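## Task

Read the ticket lying at the desk's front edge. It names three of the six empty, labeled shelf spots. Move one cardboard box from the desk onto each named spot so that it sits above that spot's label and no part of it reaches beyond the midpoint toward a neighbouring label. Nothing new may end up on the floor. The robot must not topple or be left leaning, or the task fails. A box counts only if it stays in place without the robot holding it at the end.

## Robot and tools

ROBOT. A simulated Hello Robot Stretch 3 with one arm. It has a two-wheel base (0.33 m long, 0.34 m wide) that cannot strafe, a lift on a mast, and a telescoping arm pointing out of the robot's RIGHT side. To move the gripper forward or back, drive the base. An on-the-spot turn pivots about the point between the drive wheels, 0.05 m behind the front edge. With the arm in and the wrist folded, the swept turning radius is 0.28 m; an unfolded level wrist reaches past that. Objects may occasionally be nudged by outside forces.

FRAMES. Base frame: origin on the floor between the drive wheels, x forward, y left, z up. Odometry frame is the base frame as it was at scene start; heading runs -3.142 to 3.142, left positive. hand_pose is reported in the base frame at the closed-fingertip point. With wrist joints at 0, its x points up, y back along the arm toward the mast, z to the robot's rear.

execute_actions. Argument actions: a list run in order. An empty list only returns the current state and images. Each action can hold robot, steps (1 to 450 control steps at 30 per second; default 1) and until (only together with steps). An action with just steps waits. robot is one of three things: a single command; {"stop": true}, which brakes everything and clears the queue; or a list of up to 8 items run in sequence, each a command or {"pause_s": s} with s at most 15. A command may contain:
- base: exactly one key. translate_m is a relative drive in metres from where the base is when that command starts; forward positive, |value| at most 1. rotate_rad is a relative turn in radians; counter-clockwise (left) positive, |value| at most 3.2.
- joints: absolute targets by name; unnamed joints keep their goals. Ranges: lift_m 0 to 1.1 (arm height); arm_m 0 to 0.52 (extension); wrist_yaw_rad -1.345 to 4.42 (0 along the arm, positive toward the front, 3.0 folded over the base); wrist_pitch_rad -1.57 to 0.451 (negative tips fingers down); wrist_roll_rad -2.911 to 2.911; gripper_m -0.089 to 0.179 (larger is wider; the actual fingertip gap is about 0.007 m less when nearly shut and 0.025 m less when fully open, and zero below 0.007); head_pan_rad -3.953 to 1.73 (positive left, -1.57 looks along the arm); head_tilt_rad -1.53 to 0.419 (negative down).
- contact_limits: {"arm_m": effort percent 1 to 100}, the motor effort at which that arm motion halts; smaller is gentler, too small halts at once. It lasts until the arm's next command.
Base and joint motions in one command begin together and keep going across later actions and while you think. A new command overrides at once and discards the rest of an older queue. A queue advances only when every motion of the current item ends done (off_target also passes for base and gripper); otherwise the remainder is dropped. Any invalid value rejects the whole call and nothing runs.

until: {"robot": {"status": "ended"}} is met when nothing reads moving and no queue runs (or immediately if the first command is refused). You may also compare fields, e.g. {"robot": {"lift_m": [">", 0.3], "base_status": ["!=", "moving"]}}, using =, !=, <, <=, >, >=; joint values compare at three decimals, base translate/rotate at four. {"any": {"status": "ended"}} fires when any single motion or the queue finishes. Do not wait for exact equality; done means within tolerance.

zoom_image: camera (head_camera, nav_camera or wrist_camera) and region [x0, y0, x1, y1] in pixels of that camera's last image, origin top-left, at most 504 by 504. Use it to read the ticket and labels.

finished_scene: scene, the number of the scene you are ending. Irreversible; the result gives the next task. Before calling it, let every motion end, release the object and pull the gripper clear so items rest on their own.

SPEED. Full base speed (0.30 m/s, 1.9 rad/s) needs lift_m under 0.30, arm_m under 0.03 and wrist_yaw_rad over 2.54; otherwise 0.10 m/s and 0.63 rad/s.

GRIPPER. Close to a value below the object's width; lower squeezes harder, but a stall guard eases an overly hard grip so heavy or slick items may slide. Open at least 0.02 above the touch value to let go. Neither reading nor done proves a grasp; check the wrist camera. To re-squeeze, send a new value.

SELF-COLLISION. Fold or unfold the wrist only with lift_m 0.32 to 0.95, wrist_pitch_rad -0.4 and roll near 0. Once folded, lift may go down to 0.25. If yaw is below -0.4, keep pitch at -0.5 or lower.

BALANCE AND SAFETY. Pushing into something rigid with the gripper above roughly 0.45 m can tip the robot before the contact stop; higher contact limits and repeated pushes make it worse. Do not drive while gripping or pressing on something fixed. Snagging furniture, especially reversing, can tip it: reverse the last move in small steps, free the gripper, and lower lift_m near 0.2 if still tilted. Avoid drops, slams and hard pushes; wrist and head have no contact stop and a strained wrist servo shuts off for 10 s.

RESULTS. Each result is a snapshot plus one image per camera. base_status shows progress, e.g. translate_m +0.12 of +0.30. joint_goals, joint_status, measured_speeds (units per second), and a line with refusals, queue (idle, running, done, dropped, stopped) and queue_left. Status words: moving, done, off_target (blocked, still pushing), contact_stop (arm or lift halted and went slack), time_out, stopped, not_commanded, torque_fault (servo off; joint limp, goals refused). Lines starting refused:, dropped: or replaced: explain failures, counting from 0. robot.on_its_own appears when the robot altered a goal, a joint is slack or off, an idle motor shows load, or base_tilt leans 3 degrees or more. motor_effort is percent of maximum with peak in brackets; readings carry fixed bias and noise. lidar_m: 12 ranges in metres, 30-degree sectors, first straight ahead then counter-clockwise (4th left, 7th rear, 10th right), plane 0.17 m high, 0.15 to 12 m, blind to clear objects. wrist_depth_mm (45 to 1000) and head_depth_mm (280 to 4000, image sideways) are 7x7 median depths from top-left; - means no value. base_odometry counts wheel turns, so slip shows as travel; turned_by_wheels and turned_by_imu give turning since the last result.

Each tool is called after "Call:" as name([rows], argument=value, ...), one row to a line, values as JSON.

## Session

Call:
execute_actions(actions=[])

Scene clock: 0.00 s.
robot.base_odometry: x=+0.000 y=+0.000 heading=+0.000 (m, m, rad; robot's odometry frame)
robot.turned_by_wheels: +0.000 (rad since the last result)
robot.turned_by_imu: +0.000 (rad since the last result)
robot.base_tilt: forward=-0.4 right=-0.8 (deg)
robot.lidar_m: 1.02 0.85 1.69 2.25 2.23 2.45 2.97 2.93 1.91 1.54 1.53 1.39
robot.head_depth_mm: 1881 1956 1929 1913 1900 1903 1069 / 1828 1865 1844 1825 1807 1766 1107 / 1771 1750 1748 1741 1709 1679 1111 / 1706 1674 1661 1643 1629 1613 1116 / 1614 1611 1602 1577 1583 1555 1125 / 1543 1543 1519 1508 1511 1504 1139 / 1494 1463 1474 1457 1450 1449 1135
robot.base_status: not_commanded
robot.joint_positions: lift_m=+0.419 arm_m=-0.002 wrist_yaw_rad=+3.059 wrist_pitch_rad=-0.582 wrist_roll_rad=+0.018 gripper_m=+0.037 head_pan_rad=+0.004 head_tilt_rad=+0.001
robot.joint_goals: lift_m=+0.419 arm_m=-0.002 wrist_yaw_rad=+3.059 wrist_pitch_rad=-0.582 wrist_roll_rad=+0.018 gripper_m=+0.037 head_pan_rad=+0.004 head_tilt_rad=+0.001
robot.joint_status: lift_m=not_commanded arm_m=not_commanded wrist_yaw_rad=not_commanded wrist_pitch_rad=not_commanded wrist_roll_rad=not_commanded gripper_m=not_commanded head_pan_rad=not_commanded head_tilt_rad=not_commanded
robot.measured_speeds: translate_m=+0.000 rotate_rad=+0.000 lift_m=+0.000 arm_m=+0.000 wrist_yaw_rad=+0.000 wrist_pitch_rad=+0.000 wrist_roll_rad=+0.000 head_pan_rad=+0.000 head_tilt_rad=+0.000
robot: refusals=0 queue=idle queue_left=0
robot.motor_effort: left_wheel=-1 right_wheel=-1 lift_m=+32 arm_m=-1 wrist_yaw_rad=+1 wrist_pitch_rad=+4 wrist_roll_rad=+0 gripper_m=-1 head_pan_rad=+0 head_tilt_rad=+2 (%)
robot.hand_pose: x=-0.0047 y=+0.0571 z=+0.3964 quat_wxyz=(+0.233, +0.691, +0.173, +0.662) (m; robot's base frame)
robot.wrist_depth_mm: - - - - - - - / - - - - - - - / 942 963 950 974 985 984 962 / 794 803 - 804 811 821 816 / 685 681 683 700 710 693 701 / 593 597 - 605 610 615 608 / 524 541 - - 532 534 544
pictures: head_camera (sideways: a quarter turn clockwise sets it upright), nav_camera (sideways: a quarter turn counterclockwise sets it upright), wrist_camera
Images, in order (width x height): head_camera 896x504, nav_camera 672x504, wrist_camera 644x364.

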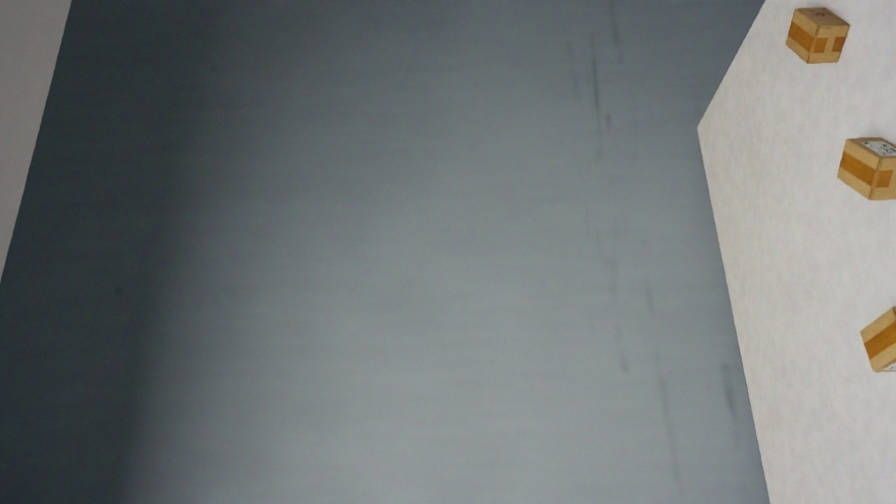

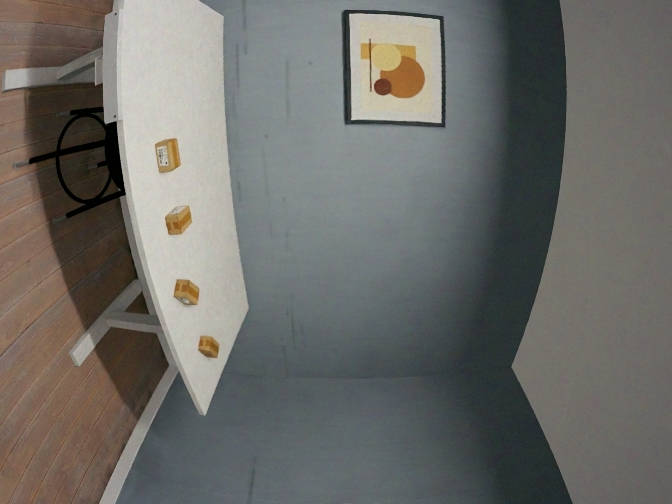

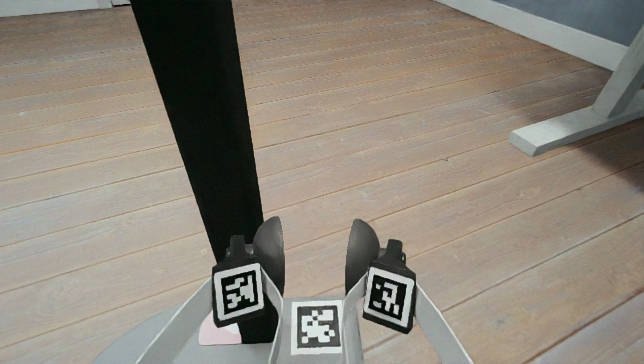

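Call:
execute_actions([
  {"robot":{"joints":{"head_tilt_rad":-0.6,"head_pan_rad":0.3}},"steps":100,"until":{"robot":{"status":"ended"}}},
])

Call:
execute_actions([
  {"robot":{"joints":{"head_tilt_rad":-0.3,"head_pan_rad":-1.57}},"steps":150,"until":{"robot":{"status":"ended"}}},
])

Call:
execute_actions([
  {"robot":{"joints":{"head_tilt_rad":-0.3,"head_pan_rad":-3.1}},"steps":150,"until":{"robot":{"status":"ended"}}},
])

Call:
execute_actions([
  {"robot":{"joints":{"head_tilt_rad":-0.3,"head_pan_rad":1.6}},"steps":250,"until":{"robot":{"status":"ended"}}},
])

Scene clock: 5.03 s.
robot.base_odometry: x=+0.000 y=+0.000 heading=+0.000 (m, m, rad; robot's odometry frame)
robot.turned_by_wheels: +0.000 (rad since the last result)
robot.turned_by_imu: +0.001 (rad since the last result)
robot.base_tilt: forward=-0.5 right=-0.9 (deg)
robot.lidar_m: 1.02 0.85 1.69 2.25 2.23 2.46 2.97 2.93 1.92 1.54 1.53 1.38
robot.head_depth_mm: 1382 1510 1514 1019 1878 1523 1285 / 1358 1504 1518 1061 1821 1533 1282 / 1341 1480 1525 1030 1808 1522 1283 / 1323 1460 1515 1023 1512 1493 1284 / 1309 1446 1519 1028 1178 1483 1288 / 1305 1427 1521 1080 1134 1532 1291 / 1293 1410 1492 1083 915 1500 1292
robot.base_status: not_commanded
robot.joint_positions: lift_m=+0.419 arm_m=-0.002 wrist_yaw_rad=+3.059 wrist_pitch_rad=-0.582 wrist_roll_rad=+0.018 gripper_m=+0.037 head_pan_rad=+0.293 head_tilt_rad=-0.592
robot.joint_goals: lift_m=+0.419 arm_m=-0.002 wrist_yaw_rad=+3.059 wrist_pitch_rad=-0.582 wrist_roll_rad=+0.018 gripper_m=+0.037 head_pan_rad=+0.300 head_tilt_rad=-0.600
robot.joint_status: lift_m=not_commanded arm_m=not_commanded wrist_yaw_rad=not_commanded wrist_pitch_rad=not_commanded wrist_roll_rad=not_commanded gripper_m=not_commanded head_pan_rad=done head_tilt_rad=done
robot.measured_speeds: translate_m=+0.000 rotate_rad=+0.000 lift_m=+0.000 arm_m=+0.000 wrist_yaw_rad=+0.000 wrist_pitch_rad=+0.000 wrist_roll_rad=+0.000 head_pan_rad=+0.000 head_tilt_rad=+0.000
robot: refusals=0 queue=done queue_left=0
robot.motor_effort: left_wheel=-1(1) right_wheel=-1(1) lift_m=+32(32) arm_m=+0(1) wrist_yaw_rad=+0(0) wrist_pitch_rad=+4(4) wrist_roll_rad=+0(0) gripper_m=-1(0) head_pan_rad=+2(14) head_tilt_rad=-4(39) (%)
robot.hand_pose: x=-0.0047 y=+0.0571 z=+0.3964 quat_wxyz=(+0.233, +0.691, +0.173, +0.662) (m; robot's base frame)
robot.wrist_depth_mm: - - - - - - - / - - - - - - - / 940 961 989 984 974 985 994 / 810 803 - 800 814 817 834 / 679 678 684 693 710 694 699 / 590 595 - 610 607 608 613 / 528 547 - - 533 537 538
pictures: head_camera (sideways: a quarter turn clockwise sets it upright), nav_camera (sideways: a quarter turn counterclockwise sets it upright), wrist_camera
Images, in order (width x height): head_camera 896x504, nav_camera 672x504, wrist_camera 644x364.

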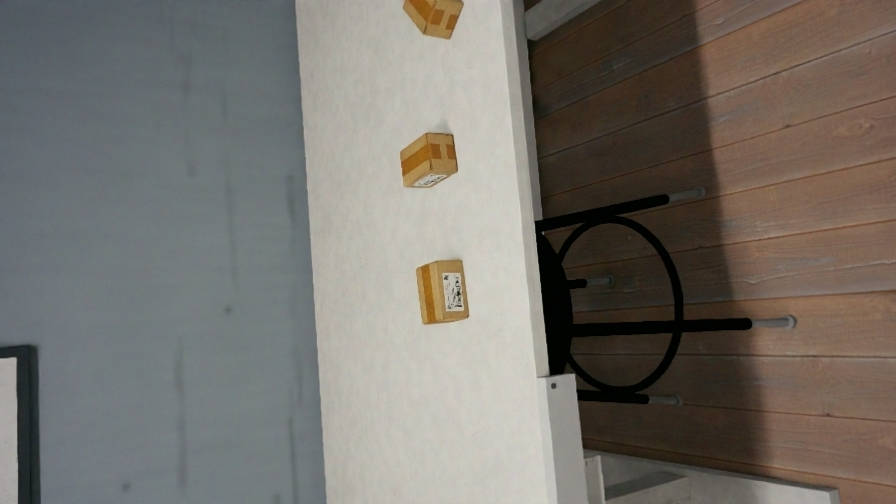

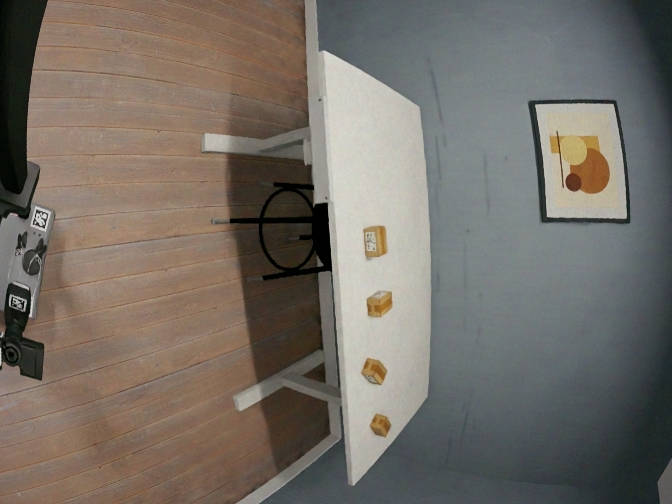

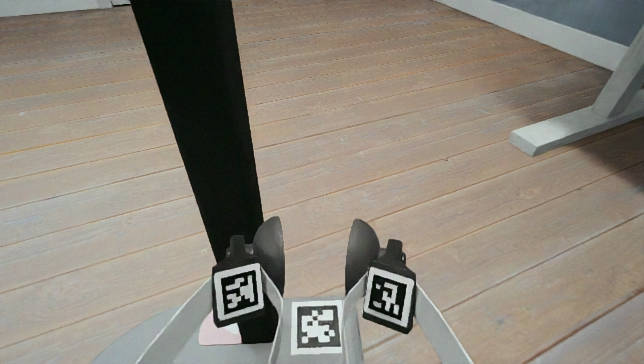

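Scene clock: 6.43 s.
robot.base_odometry: x=+0.000 y=+0.000 heading=+0.000 (m, m, rad; robot's odometry frame)
robot.turned_by_wheels: +0.000 (rad since the last result)
robot.turned_by_imu: +0.000 (rad since the last result)
robot.base_tilt: forward=-0.4 right=-0.8 (deg)
robot.lidar_m: 1.02 0.85 1.69 2.25 2.24 2.45 2.97 2.93 1.91 1.54 1.53 1.39
robot.head_depth_mm: 1643 1752 1850 1993 2115 2027 1588 / 1593 1672 1765 1876 2006 2028 1603 / 1512 1609 1678 1776 1883 1971 1592 / 1461 1526 1617 1703 1778 1873 1593 / 1410 1472 1541 1628 1690 1797 1604 / 1345 1395 1470 1554 1633 1703 1618 / 1297 1358 1421 1493 1551 1646 1619
robot.base_status: not_commanded
robot.joint_positions: lift_m=+0.419 arm_m=-0.002 wrist_yaw_rad=+3.059 wrist_pitch_rad=-0.582 wrist_roll_rad=+0.018 gripper_m=+0.037 head_pan_rad=-1.563 head_tilt_rad=-0.310
robot.joint_goals: lift_m=+0.419 arm_m=-0.002 wrist_yaw_rad=+3.059 wrist_pitch_rad=-0.582 wrist_roll_rad=+0.018 gripper_m=+0.037 head_pan_rad=-1.570 head_tilt_rad=-0.300
robot.joint_status: lift_m=not_commanded arm_m=not_commanded wrist_yaw_rad=not_commanded wrist_pitch_rad=not_commanded wrist_roll_rad=not_commanded gripper_m=not_commanded head_pan_rad=done head_tilt_rad=done
robot.measured_speeds: translate_m=+0.000 rotate_rad=+0.000 lift_m=+0.000 arm_m=+0.000 wrist_yaw_rad=+0.000 wrist_pitch_rad=+0.000 wrist_roll_rad=+0.000 head_pan_rad=+0.000 head_tilt_rad=+0.000
robot: refusals=0 queue=done queue_left=0
robot.motor_effort: left_wheel=+0(1) right_wheel=-1(1) lift_m=+32(32) arm_m=-1(1) wrist_yaw_rad=-1(0) wrist_pitch_rad=+4(4) wrist_roll_rad=+0(0) gripper_m=-1(0) head_pan_rad=-2(30) head_tilt_rad=+5(29) (%)
robot.hand_pose: x=-0.0047 y=+0.0571 z=+0.3964 quat_wxyz=(+0.233, +0.691, +0.173, +0.662) (m; robot's base frame)
robot.wrist_depth_mm: - - - - - - - / - - - - - - - / 960 952 959 992 985 - 982 / 791 797 - 815 810 817 820 / 686 683 683 693 696 693 704 / 594 590 - 604 610 612 612 / 525 537 - - 526 540 544
pictures: head_camera (sideways: a quarter turn clockwise sets it upright), nav_camera (sideways: a quarter turn counterclockwise sets it upright), wrist_camera
Images, in order (width x height): head_camera 896x504, nav_camera 672x504, wrist_camera 644x364.

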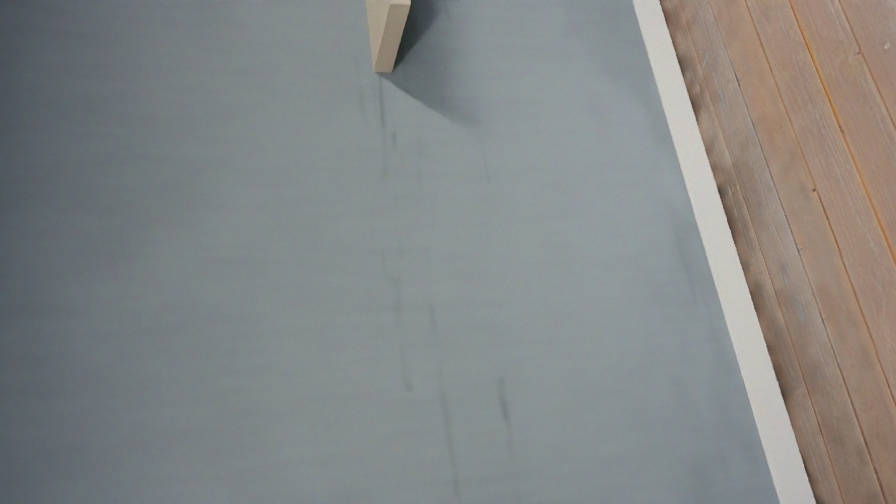

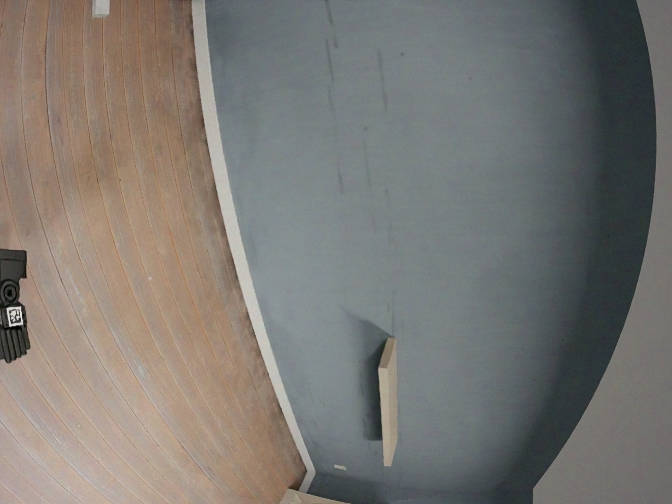

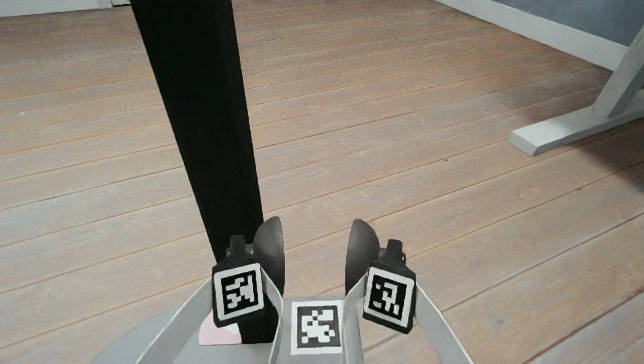

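Scene clock: 7.70 s.
robot.base_odometry: x=+0.000 y=+0.000 heading=+0.000 (m, m, rad; robot's odometry frame)
robot.turned_by_wheels: +0.000 (rad since the last result)
robot.turned_by_imu: +0.000 (rad since the last result)
robot.base_tilt: forward=-0.4 right=-0.9 (deg)
robot.lidar_m: 1.02 0.85 1.69 2.25 2.23 2.46 2.96 2.94 1.91 1.55 1.53 1.39
robot.head_depth_mm: 3288 3395 3549 3164 2837 2031 1583 / 3353 3532 3774 3844 2861 2040 1592 / 3198 3439 3548 3840 2838 2059 1578 / 3082 3160 3299 3486 2855 2030 1585 / 3012 3074 3262 3415 2863 2069 1595 / 2842 3002 3175 3382 2865 2056 1610 / 2815 2974 3097 3242 2905 2070 1633
robot.base_status: not_commanded
robot.joint_positions: lift_m=+0.419 arm_m=-0.002 wrist_yaw_rad=+3.059 wrist_pitch_rad=-0.582 wrist_roll_rad=+0.018 gripper_m=+0.037 head_pan_rad=-3.093 head_tilt_rad=-0.310
robot.joint_goals: lift_m=+0.419 arm_m=-0.002 wrist_yaw_rad=+3.059 wrist_pitch_rad=-0.582 wrist_roll_rad=+0.018 gripper_m=+0.037 head_pan_rad=-3.100 head_tilt_rad=-0.300
robot.joint_status: lift_m=not_commanded arm_m=not_commanded wrist_yaw_rad=not_commanded wrist_pitch_rad=not_commanded wrist_roll_rad=not_commanded gripper_m=not_commanded head_pan_rad=done head_tilt_rad=done
robot.measured_speeds: translate_m=+0.000 rotate_rad=+0.000 lift_m=+0.000 arm_m=+0.000 wrist_yaw_rad=+0.000 wrist_pitch_rad=+0.000 wrist_roll_rad=+0.000 head_pan_rad=+0.000 head_tilt_rad=+0.000
robot: refusals=0 queue=done queue_left=0
robot.motor_effort: left_wheel=+0(0) right_wheel=-1(1) lift_m=+32(32) arm_m=+0(1) wrist_yaw_rad=+1(1) wrist_pitch_rad=+4(4) wrist_roll_rad=+0(0) gripper_m=+0(1) head_pan_rad=-2(31) head_tilt_rad=+6(6) (%)
robot.hand_pose: x=-0.0047 y=+0.0571 z=+0.3964 quat_wxyz=(+0.233, +0.691, +0.173, +0.662) (m; robot's base frame)
robot.wrist_depth_mm: - - - - - - - / - - - - - - - / 938 967 973 976 976 - 972 / 788 797 - 806 821 818 816 / 678 672 686 704 711 688 704 / 585 592 - 611 612 616 610 / 519 539 - - 531 542 545
pictures: head_camera (sideways: a quarter turn clockwise sets it upright), nav_camera (sideways: a quarter turn counterclockwise sets it upright), wrist_camera
Images, in order (width x height): head_camera 896x504, nav_camera 672x504, wrist_camera 644x364.

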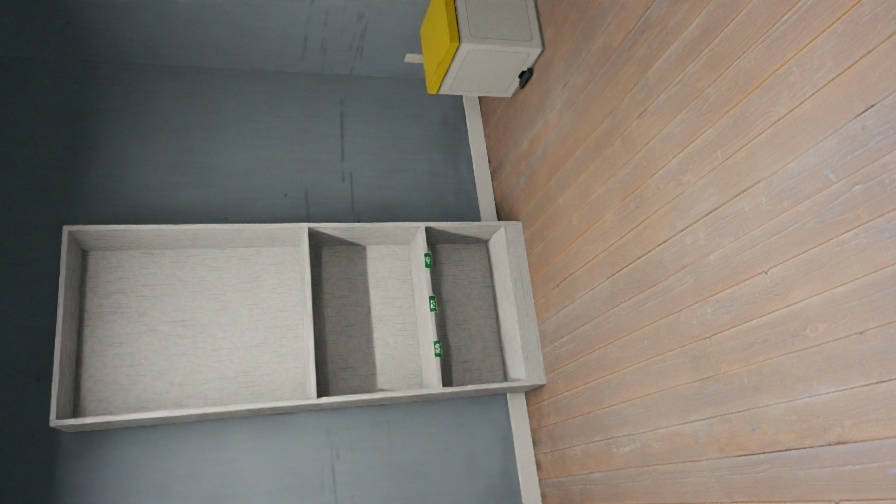

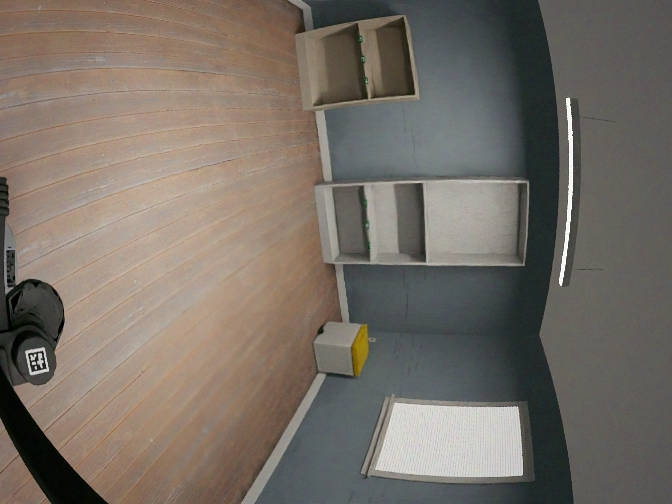

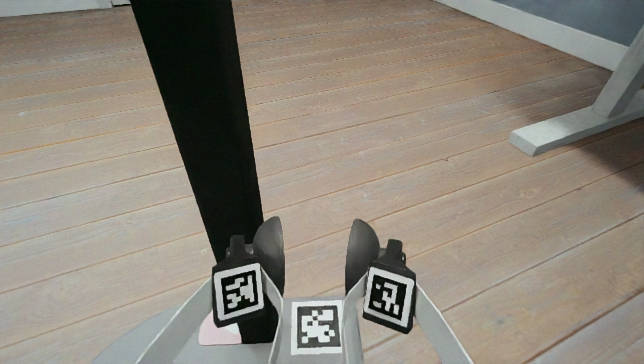

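Scene clock: 10.17 s.
robot.base_odometry: x=+0.000 y=+0.000 heading=+0.000 (m, m, rad; robot's odometry frame)
robot.turned_by_wheels: +0.000 (rad since the last result)
robot.turned_by_imu: +0.001 (rad since the last result)
robot.base_tilt: forward=-0.5 right=-0.9 (deg)
robot.lidar_m: 1.02 0.84 1.69 2.25 2.23 2.46 2.96 2.93 1.91 1.55 1.53 1.39
robot.head_depth_mm: 2166 2249 2352 2385 2473 2022 1593 / 2315 2456 2615 2758 2733 2059 1587 / 2241 2373 2496 2673 2729 2043 1592 / 2153 2262 2384 2525 2625 2048 1597 / 2079 2183 2287 2393 2540 2064 1601 / 1985 2085 2170 2268 2410 2079 1597 / 1899 2009 2115 2177 2330 2092 1620
robot.base_status: not_commanded
robot.joint_positions: lift_m=+0.419 arm_m=-0.002 wrist_yaw_rad=+3.059 wrist_pitch_rad=-0.582 wrist_roll_rad=+0.018 gripper_m=+0.037 head_pan_rad=+1.593 head_tilt_rad=-0.310
robot.joint_goals: lift_m=+0.419 arm_m=-0.002 wrist_yaw_rad=+3.059 wrist_pitch_rad=-0.582 wrist_roll_rad=+0.018 gripper_m=+0.037 head_pan_rad=+1.600 head_tilt_rad=-0.300
robot.joint_status: lift_m=not_commanded arm_m=not_commanded wrist_yaw_rad=not_commanded wrist_pitch_rad=not_commanded wrist_roll_rad=not_commanded gripper_m=not_commanded head_pan_rad=done head_tilt_rad=done
robot.measured_speeds: translate_m=+0.000 rotate_rad=+0.000 lift_m=+0.000 arm_m=+0.000 wrist_yaw_rad=+0.000 wrist_pitch_rad=+0.000 wrist_roll_rad=+0.000 head_pan_rad=+0.000 head_tilt_rad=+0.000
robot: refusals=0 queue=done queue_left=0
robot.motor_effort: left_wheel=-1(1) right_wheel=-1(1) lift_m=+32(32) arm_m=-1(1) wrist_yaw_rad=-1(1) wrist_pitch_rad=+4(4) wrist_roll_rad=+0(1) gripper_m=-1(1) head_pan_rad=+3(29) head_tilt_rad=+5(6) (%)
robot.hand_pose: x=-0.0047 y=+0.0571 z=+0.3964 quat_wxyz=(+0.233, +0.691, +0.173, +0.662) (m; robot's base frame)
robot.wrist_depth_mm: - - - - - - - / - - - - - - - / 950 951 970 974 996 984 - / 787 799 - 805 810 827 824 / 676 682 683 701 704 695 706 / 586 592 - 606 612 604 615 / 526 540 - - 530 531 539
pictures: head_camera (sideways: a quarter turn clockwise sets it upright), nav_camera (sideways: a quarter turn counterclockwise sets it upright), wrist_camera
Images, in order (width x height): head_camera 896x504, nav_camera 672x504, wrist_camera 644x364.

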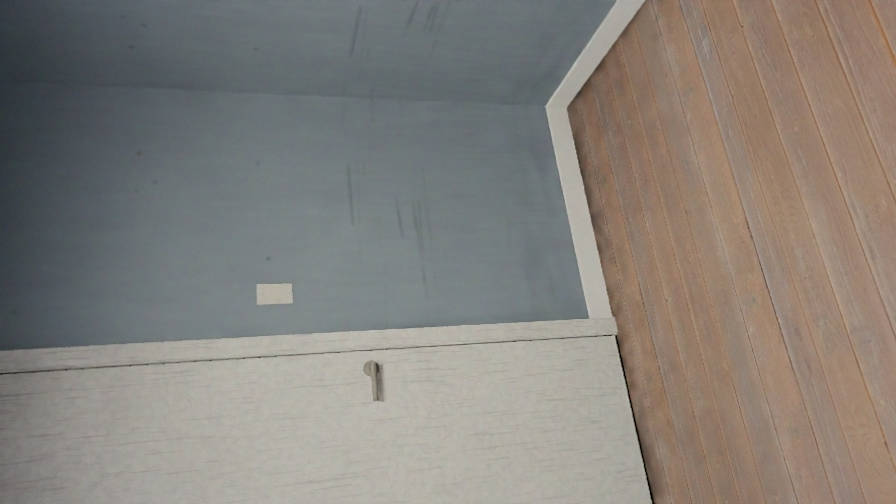

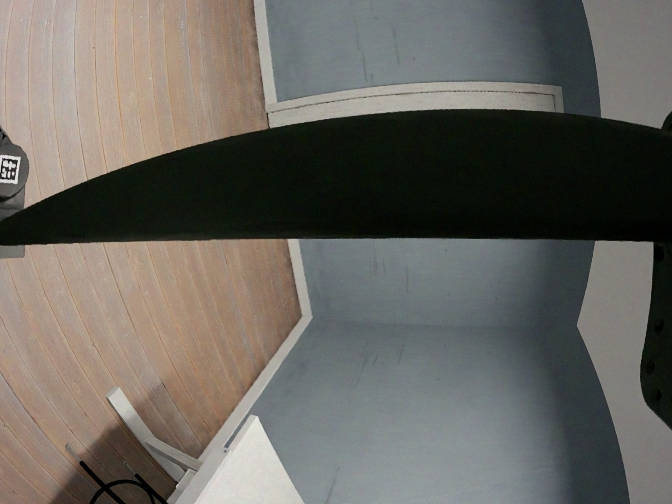

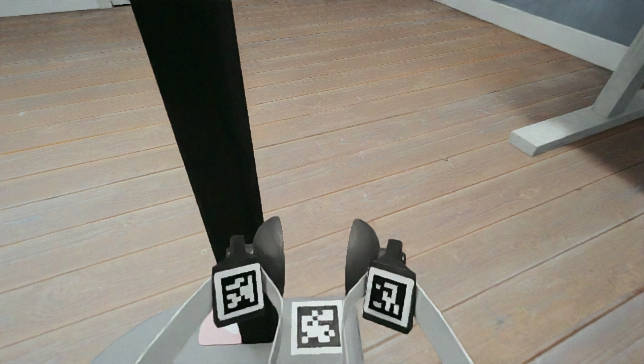

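Call:
execute_actions([
  {"robot":{"joints":{"head_tilt_rad":-0.75,"head_pan_rad":0.65}},"steps":250,"until":{"robot":{"status":"ended"}}},
])

Scene clock: 14.83 s.
robot.base_odometry: x=+0.000 y=+0.000 heading=+0.000 (m, m, rad; robot's odometry frame)
robot.turned_by_wheels: +0.000 (rad since the last result)
robot.turned_by_imu: +0.001 (rad since the last result)
robot.base_tilt: forward=-0.6 right=-1.0 (deg)
robot.lidar_m: 1.02 0.85 1.69 2.25 2.23 2.45 2.97 2.94 1.92 1.54 1.53 1.39
robot.head_depth_mm: 1301 1402 1104 951 1586 1385 1197 / 1328 1438 1105 1104 1590 1368 1201 / 1355 1456 1102 957 1592 1378 1204 / 1402 1481 1112 957 1628 1377 1198 / 1430 1534 1105 1494 1624 1378 1205 / 1465 1643 1107 1880 1630 1375 1208 / 1505 1711 1887 1925 1646 1385 1204
robot.base_status: not_commanded
robot.joint_positions: lift_m=+0.419 arm_m=-0.002 wrist_yaw_rad=+3.059 wrist_pitch_rad=-0.582 wrist_roll_rad=+0.018 gripper_m=+0.037 head_pan_rad=+0.657 head_tilt_rad=-0.740
robot.joint_goals: lift_m=+0.419 arm_m=-0.002 wrist_yaw_rad=+3.059 wrist_pitch_rad=-0.582 wrist_roll_rad=+0.018 gripper_m=+0.037 head_pan_rad=+0.650 head_tilt_rad=-0.750
robot.joint_status: lift_m=not_commanded arm_m=not_commanded wrist_yaw_rad=not_commanded wrist_pitch_rad=not_commanded wrist_roll_rad=not_commanded gripper_m=not_commanded head_pan_rad=done head_tilt_rad=done
robot.measured_speeds: translate_m=+0.000 rotate_rad=+0.000 lift_m=+0.000 arm_m=+0.000 wrist_yaw_rad=+0.000 wrist_pitch_rad=+0.000 wrist_roll_rad=+0.000 head_pan_rad=+0.000 head_tilt_rad=+0.000
robot: refusals=0 queue=done queue_left=0
robot.motor_effort: left_wheel=-1(1) right_wheel=-1(1) lift_m=+32(32) arm_m=-2(1) wrist_yaw_rad=+0(0) wrist_pitch_rad=+4(4) wrist_roll_rad=+0(0) gripper_m=-1(0) head_pan_rad=-1(27) head_tilt_rad=-5(33) (%)
robot.hand_pose: x=-0.0047 y=+0.0571 z=+0.3964 quat_wxyz=(+0.233, +0.691, +0.173, +0.662) (m; robot's base frame)
robot.wrist_depth_mm: - - - - - - - / - - - - - - - / 957 955 970 964 978 997 962 / 796 792 - 813 812 823 827 / 679 677 683 699 699 703 702 / 593 593 - 605 613 611 607 / 524 538 - - 529 540 542
pictures: head_camera (sideways: a quarter turn clockwise sets it upright), nav_camera (sideways: a quarter turn counterclockwise sets it upright), wrist_camera
Images, in order (width x height): head_camera 896x504, nav_camera 672x504, wrist_camera 644x364.

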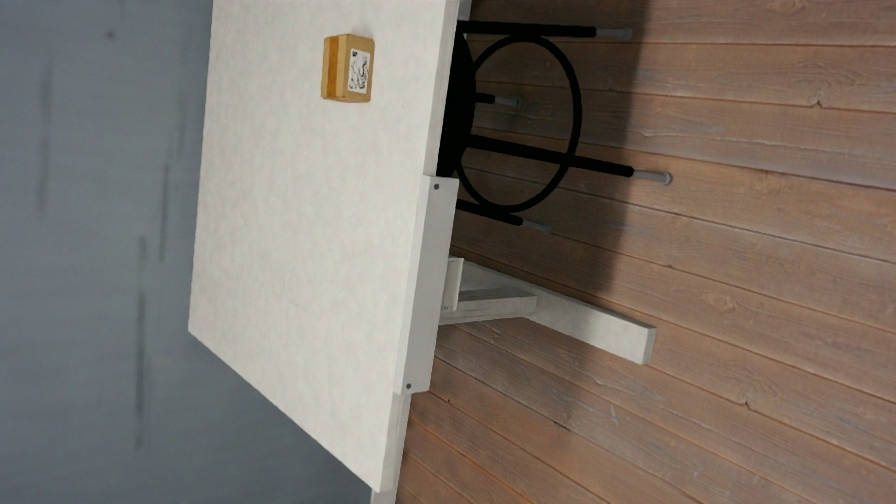

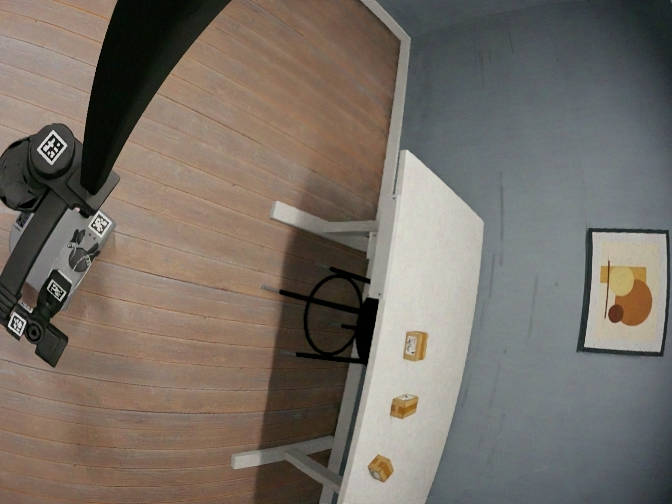

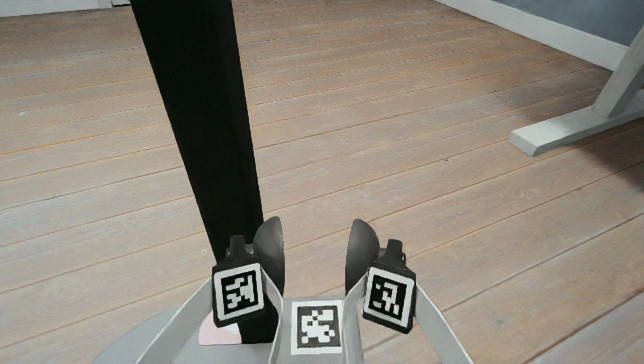

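Call:
zoom_image(camera="head_camera", region=[380,160,500,410])

Region (380, 160, 500, 410) of head_camera's 896x504 image, scaled by 2.016, with more detail than that image has; it fills the left 242 columns of this view, and the rest is white.

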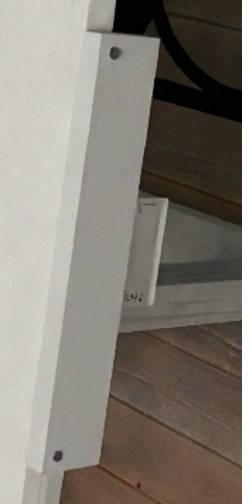

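Call:
execute_actions(actions="[{\"robot\":[{\"base\":{\"rotate_rad\":1.83},\"joints\":{\"wrist_pitch_rad\":-0.4,\"wrist_roll_rad\":0,\"head_pan_rad\":-1.57,\"head_tilt_rad\":-0.75}},{\"base\":{\"translate_m\":0.29},\"joints\":{\"wrist_yaw_rad\":0.0}},{\"joints\":{\"wrist_pitch_rad\":0.2,\"lift_m\":0.5,\"gripper_m\":0.1}}]},\"steps\":450,\"until\":{\"robot\":{\"status\":\"ended\"}}}]")


Call:
execute_actions([
  {"robot":[{"base":{"rotate_rad":1.83},"joints":{"wrist_pitch_rad":-0.4,"wrist_roll_rad":0,"head_pan_rad":-1.57,"head_tilt_rad":-0.75}},{"base":{"translate_m":0.29},"joints":{"wrist_yaw_rad":0.0}},{"joints":{"wrist_pitch_rad":0.2,"lift_m":0.5,"gripper_m":0.1}}],"steps":450,"until":{"robot":{"status":"ended"}}},
])

Scene clock: 34.40 s.
robot.base_odometry: x=-0.074 y=+0.280 heading=+1.830 (m, m, rad; robot's odometry frame)
robot.turned_by_wheels: +1.830 (rad since the last result)
robot.turned_by_imu: +1.812 (rad since the last result)
robot.base_tilt: forward=-0.4 right=-0.8 (deg)
robot.lidar_m: 1.94 1.95 2.50 2.97 2.95 1.96 1.82 1.84 1.54 0.84 1.53 1.94
robot.head_depth_mm: 1388 1491 1099 1850 1631 1375 1193 / 1382 1457 1022 1193 1581 1389 1188 / 1355 1455 1108 954 1553 1382 1217 / 1326 1451 1103 923 1586 1388 1235 / 1313 1424 1112 926 1642 1369 1204 / 1301 1419 1108 928 1587 1382 1201 / 1285 1410 1113 928 1629 1389 1201
robot.base_status: done (translate_m +0.2900 of +0.2900)
robot.joint_positions: lift_m=+0.500 arm_m=-0.002 wrist_yaw_rad=+0.002 wrist_pitch_rad=+0.173 wrist_roll_rad=+0.006 gripper_m=+0.100 head_pan_rad=-1.563 head_tilt_rad=-0.741
robot.joint_goals: lift_m=+0.500 arm_m=-0.002 wrist_yaw_rad=+0.000 wrist_pitch_rad=+0.200 wrist_roll_rad=+0.000 gripper_m=+0.100 head_pan_rad=-1.570 head_tilt_rad=-0.750
robot.joint_status: lift_m=done arm_m=not_commanded wrist_yaw_rad=done wrist_pitch_rad=done wrist_roll_rad=done gripper_m=done head_pan_rad=done head_tilt_rad=done
robot.measured_speeds: translate_m=+0.000 rotate_rad=+0.000 lift_m=+0.000 arm_m=+0.000 wrist_yaw_rad=+0.000 wrist_pitch_rad=+0.000 wrist_roll_rad=+0.000 head_pan_rad=+0.000 head_tilt_rad=+0.000
robot: refusals=0 queue=done queue_left=0
robot.motor_effort: left_wheel=-3(7) right_wheel=+1(4) lift_m=+40(42) arm_m=-1(1) wrist_yaw_rad=-1(3) wrist_pitch_rad=+9(10) wrist_roll_rad=-3(3) gripper_m=-1(80) head_pan_rad=-3(30) head_tilt_rad=-6(5) (%)
robot.hand_pose: x=-0.0209 y=-0.3995 z=+0.6588 quat_wxyz=(+0.703, -0.060, -0.706, +0.062) (m; robot's base frame)
robot.wrist_depth_mm: - - - - - - - / - - - - - - - / - - - - - - - / - - 455 474 664 689 906 / - - - - - - - / - - - - 672 - - / - - - - - - -
pictures: head_camera (sideways: a quarter turn clockwise sets it upright), nav_camera (sideways: a quarter turn counterclockwise sets it upright), wrist_camera
Images, in order (width x height): head_camera 896x504, nav_camera 672x504, wrist_camera 644x364.

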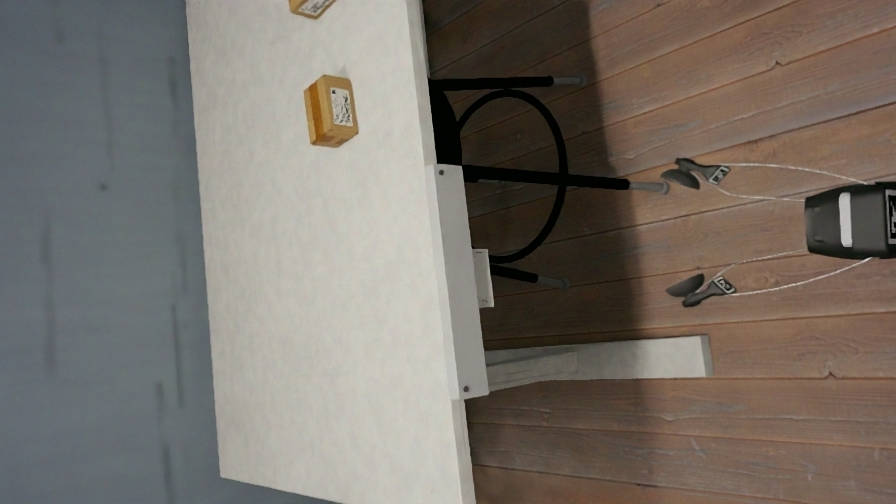

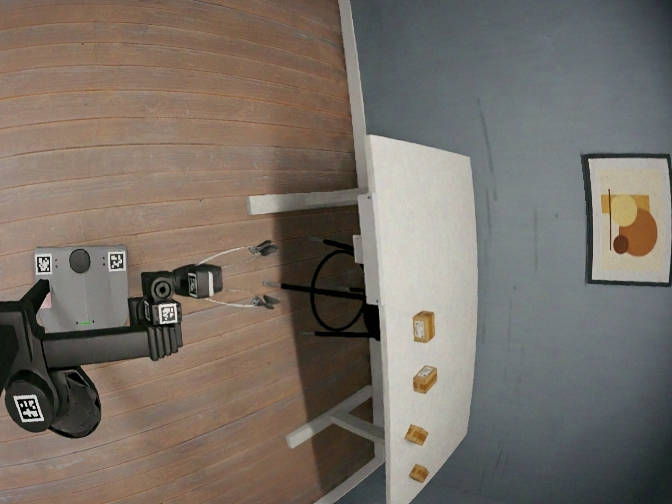

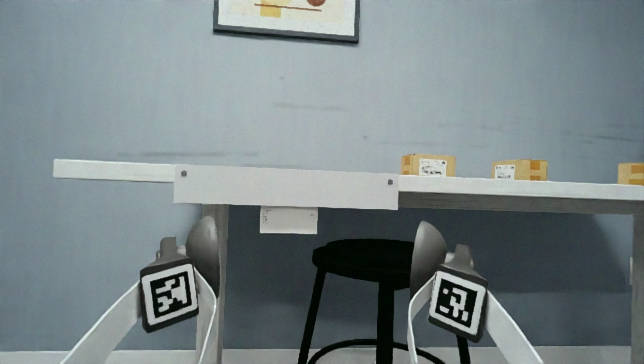

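Call:
execute_actions([
  {"robot":[{"base":{"translate_m":-0.26},"joints":{"wrist_yaw_rad":1.2,"wrist_pitch_rad":0.2,"lift_m":0.5,"gripper_m":0.08,"head_tilt_rad":-0.6,"head_pan_rad":-1.2}},{"joints":{"arm_m":0.25}}],"steps":450,"until":{"robot":{"status":"ended"}}},
])

Scene clock: 53.63 s.
robot.base_odometry: x=-0.008 y=+0.029 heading=+1.830 (m, m, rad; robot's odometry frame)
robot.turned_by_wheels: +0.000 (rad since the last result)
robot.turned_by_imu: +0.000 (rad since the last result)
robot.base_tilt: forward=-0.6 right=-0.8 (deg)
robot.lidar_m: 2.20 2.24 2.82 2.93 2.54 1.68 1.56 1.58 1.39 0.84 1.11 1.97
robot.head_depth_mm: 1270 1399 1452 996 1308 1447 - / 1303 1427 1456 998 1175 1507 1230 / 1331 1455 1457 1041 1689 1490 1230 / 1351 1494 1468 1047 1685 1505 1277 / 1376 1524 1486 1050 1698 1515 1273 / 1422 1568 1707 1060 1864 1518 1286 / 1436 1614 1791 1952 1872 1518 1284
robot.base_status: done (translate_m -0.2600 of -0.2600)
robot.joint_positions: lift_m=+0.500 arm_m=+0.250 wrist_yaw_rad=+1.199 wrist_pitch_rad=+0.173 wrist_roll_rad=+0.006 gripper_m=+0.080 head_pan_rad=-1.207 head_tilt_rad=-0.606
robot.joint_goals: lift_m=+0.500 arm_m=+0.250 wrist_yaw_rad=+1.200 wrist_pitch_rad=+0.200 wrist_roll_rad=+0.000 gripper_m=+0.080 head_pan_rad=-1.200 head_tilt_rad=-0.600
robot.joint_status: lift_m=done arm_m=done wrist_yaw_rad=done wrist_pitch_rad=done wrist_roll_rad=done gripper_m=done head_pan_rad=done head_tilt_rad=done
robot.measured_speeds: translate_m=+0.000 rotate_rad=+0.000 lift_m=+0.000 arm_m=+0.000 wrist_yaw_rad=+0.000 wrist_pitch_rad=+0.000 wrist_roll_rad=+0.000 head_pan_rad=+0.000 head_tilt_rad=+0.000
robot: refusals=0 queue=done queue_left=0
robot.motor_effort: left_wheel=-3(8) right_wheel=+2(2) lift_m=+40(40) arm_m=+2(2) wrist_yaw_rad=+0(3) wrist_pitch_rad=+9(10) wrist_roll_rad=-3(3) gripper_m=+0(72) head_pan_rad=+3(18) head_tilt_rad=+3(19) (%)
robot.hand_pose: x=+0.2176 y=-0.4879 z=+0.6588 quat_wxyz=(+0.546, +0.348, -0.617, +0.447) (m; robot's base frame)
robot.wrist_depth_mm: - - - - - - 955 / - - - - - - 954 / - - - - - - 946 / - - - - 434 320 252 / - - - - - 315 624 / - - - - - - 881 / - - - - - - 904
pictures: head_camera (sideways: a quarter turn clockwise sets it upright), nav_camera (sideways: a quarter turn counterclockwise sets it upright), wrist_camera
Images, in order (width x height): head_camera 896x504, nav_camera 672x504, wrist_camera 644x364.

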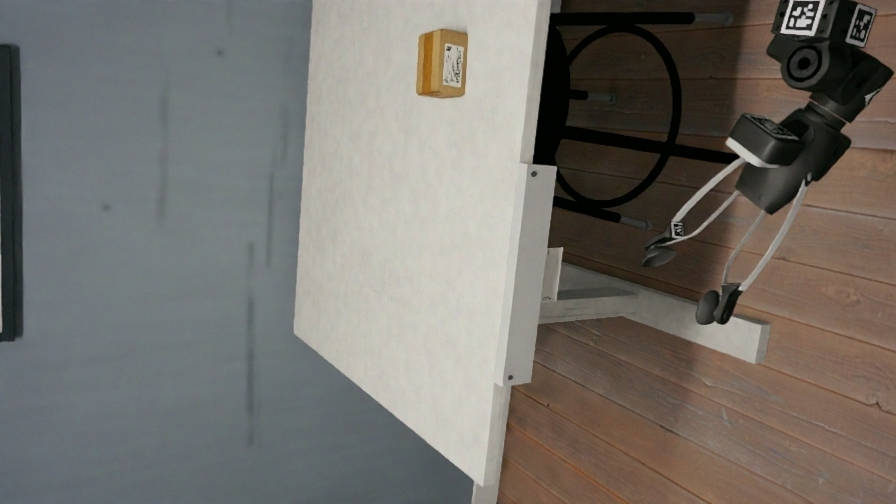

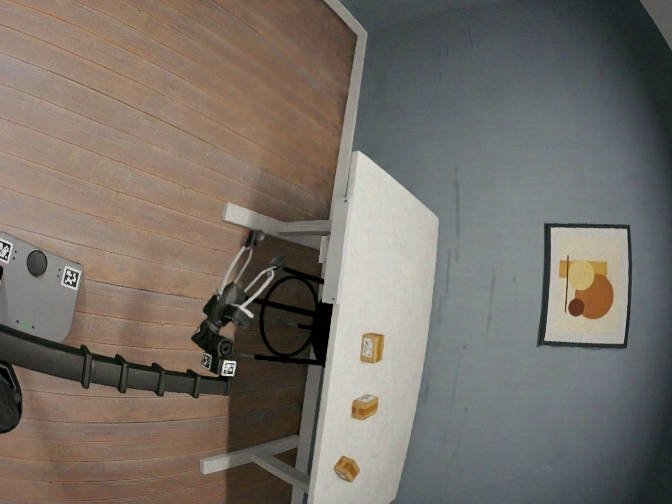

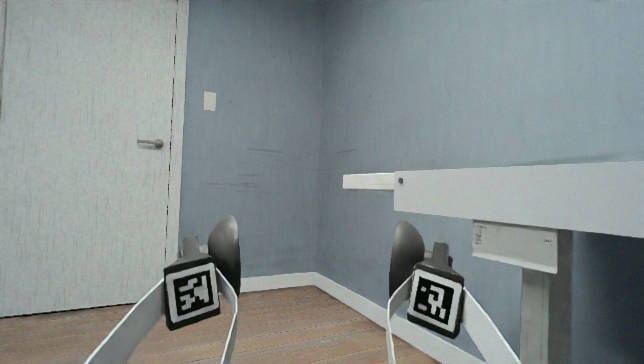

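Call:
execute_actions([
  {"robot":[{"base":{"translate_m":-0.07},"joints":{"lift_m":0.475}},{"joints":{"arm_m":0.40},"contact_limits":{"arm_m":15}}],"steps":450,"until":{"robot":{"status":"ended"}}},
])

Scene clock: 62.47 s.
robot.base_odometry: x=+0.010 y=-0.039 heading=+1.830 (m, m, rad; robot's odometry frame)
robot.turned_by_wheels: +0.000 (rad since the last result)
robot.turned_by_imu: +0.001 (rad since the last result)
robot.base_tilt: forward=-0.4 right=-0.8 (deg)
robot.lidar_m: 2.27 2.32 2.92 2.93 2.41 1.60 1.49 1.51 1.36 0.85 1.14 1.99
robot.head_depth_mm: 1291 1408 1453 1042 1683 1415 1272 / 1311 1447 1470 1003 1682 1424 1276 / 1341 1474 1475 1042 1671 1437 1267 / 1367 1488 1481 1049 1682 1499 1270 / 1397 1533 1485 1049 1612 1504 1278 / 1418 1578 1662 1050 1795 1511 1272 / 1460 1590 1814 1102 1864 1523 1280
robot.base_status: done (translate_m -0.0700 of -0.0700)
robot.joint_positions: lift_m=+0.475 arm_m=+0.400 wrist_yaw_rad=+1.199 wrist_pitch_rad=+0.174 wrist_roll_rad=+0.006 gripper_m=+0.080 head_pan_rad=-1.207 head_tilt_rad=-0.606
robot.joint_goals: lift_m=+0.475 arm_m=+0.400 wrist_yaw_rad=+1.200 wrist_pitch_rad=+0.200 wrist_roll_rad=+0.000 gripper_m=+0.080 head_pan_rad=-1.200 head_tilt_rad=-0.600
robot.joint_status: lift_m=done arm_m=done wrist_yaw_rad=done wrist_pitch_rad=done wrist_roll_rad=done gripper_m=done head_pan_rad=done head_tilt_rad=done
robot.measured_speeds: translate_m=+0.000 rotate_rad=+0.000 lift_m=+0.000 arm_m=+0.000 wrist_yaw_rad=+0.000 wrist_pitch_rad=+0.000 wrist_roll_rad=+0.000 head_pan_rad=+0.000 head_tilt_rad=+0.000
robot: refusals=0 queue=done queue_left=0
robot.motor_effort: left_wheel=-3(8) right_wheel=+2(3) lift_m=+22(41) arm_m=+2(5) wrist_yaw_rad=+1(1) wrist_pitch_rad=+9(9) wrist_roll_rad=-3(2) gripper_m=+0(0) head_pan_rad=+3(3) head_tilt_rad=+4(3) (%)
robot.contact_limits: arm_m 15 (drawing in: default 22, maximum 36; extending or still: default 29, maximum 48)
robot.hand_pose: x=+0.2177 y=-0.6379 z=+0.6346 quat_wxyz=(+0.546, +0.348, -0.617, +0.447) (m; robot's base frame)
robot.wrist_depth_mm: - - - - - - 837 / - - - - - - 801 / - - - - 219 189 150 / - - - 344 239 464 383 / - - - - - 965 821 / - - - - - 963 783 / - - - - - 952 312
pictures: head_camera (sideways: a quarter turn clockwise sets it upright), nav_camera (sideways: a quarter turn counterclockwise sets it upright), wrist_camera
Images, in order (width x height): head_camera 896x504, nav_camera 672x504, wrist_camera 644x364.

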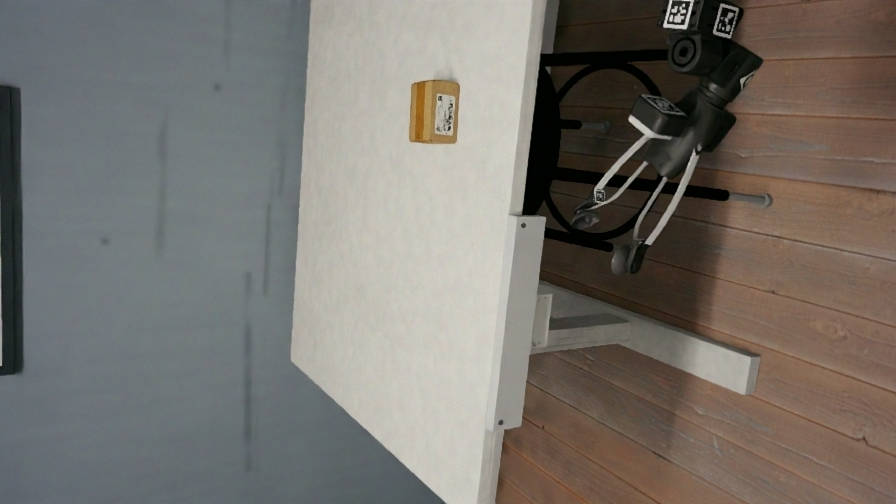

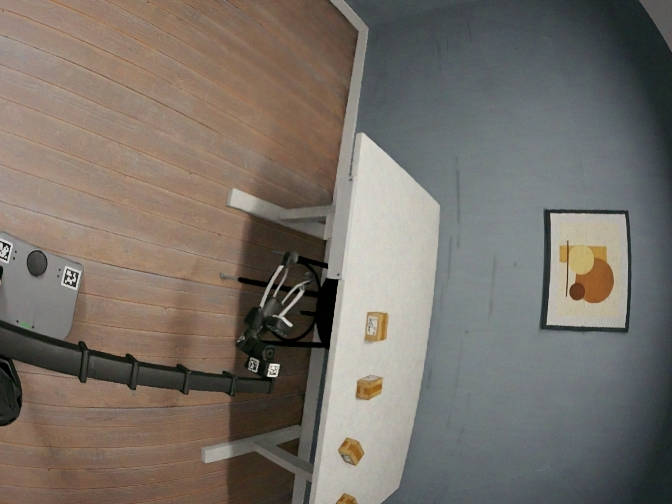

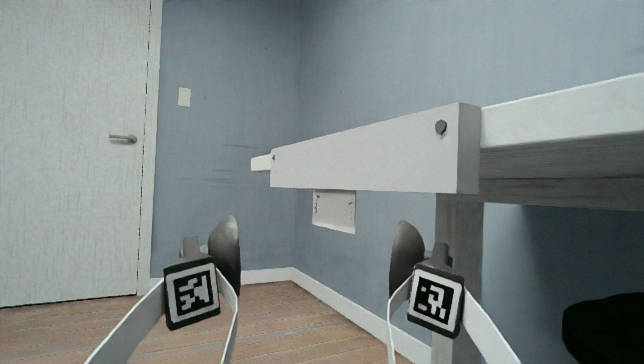

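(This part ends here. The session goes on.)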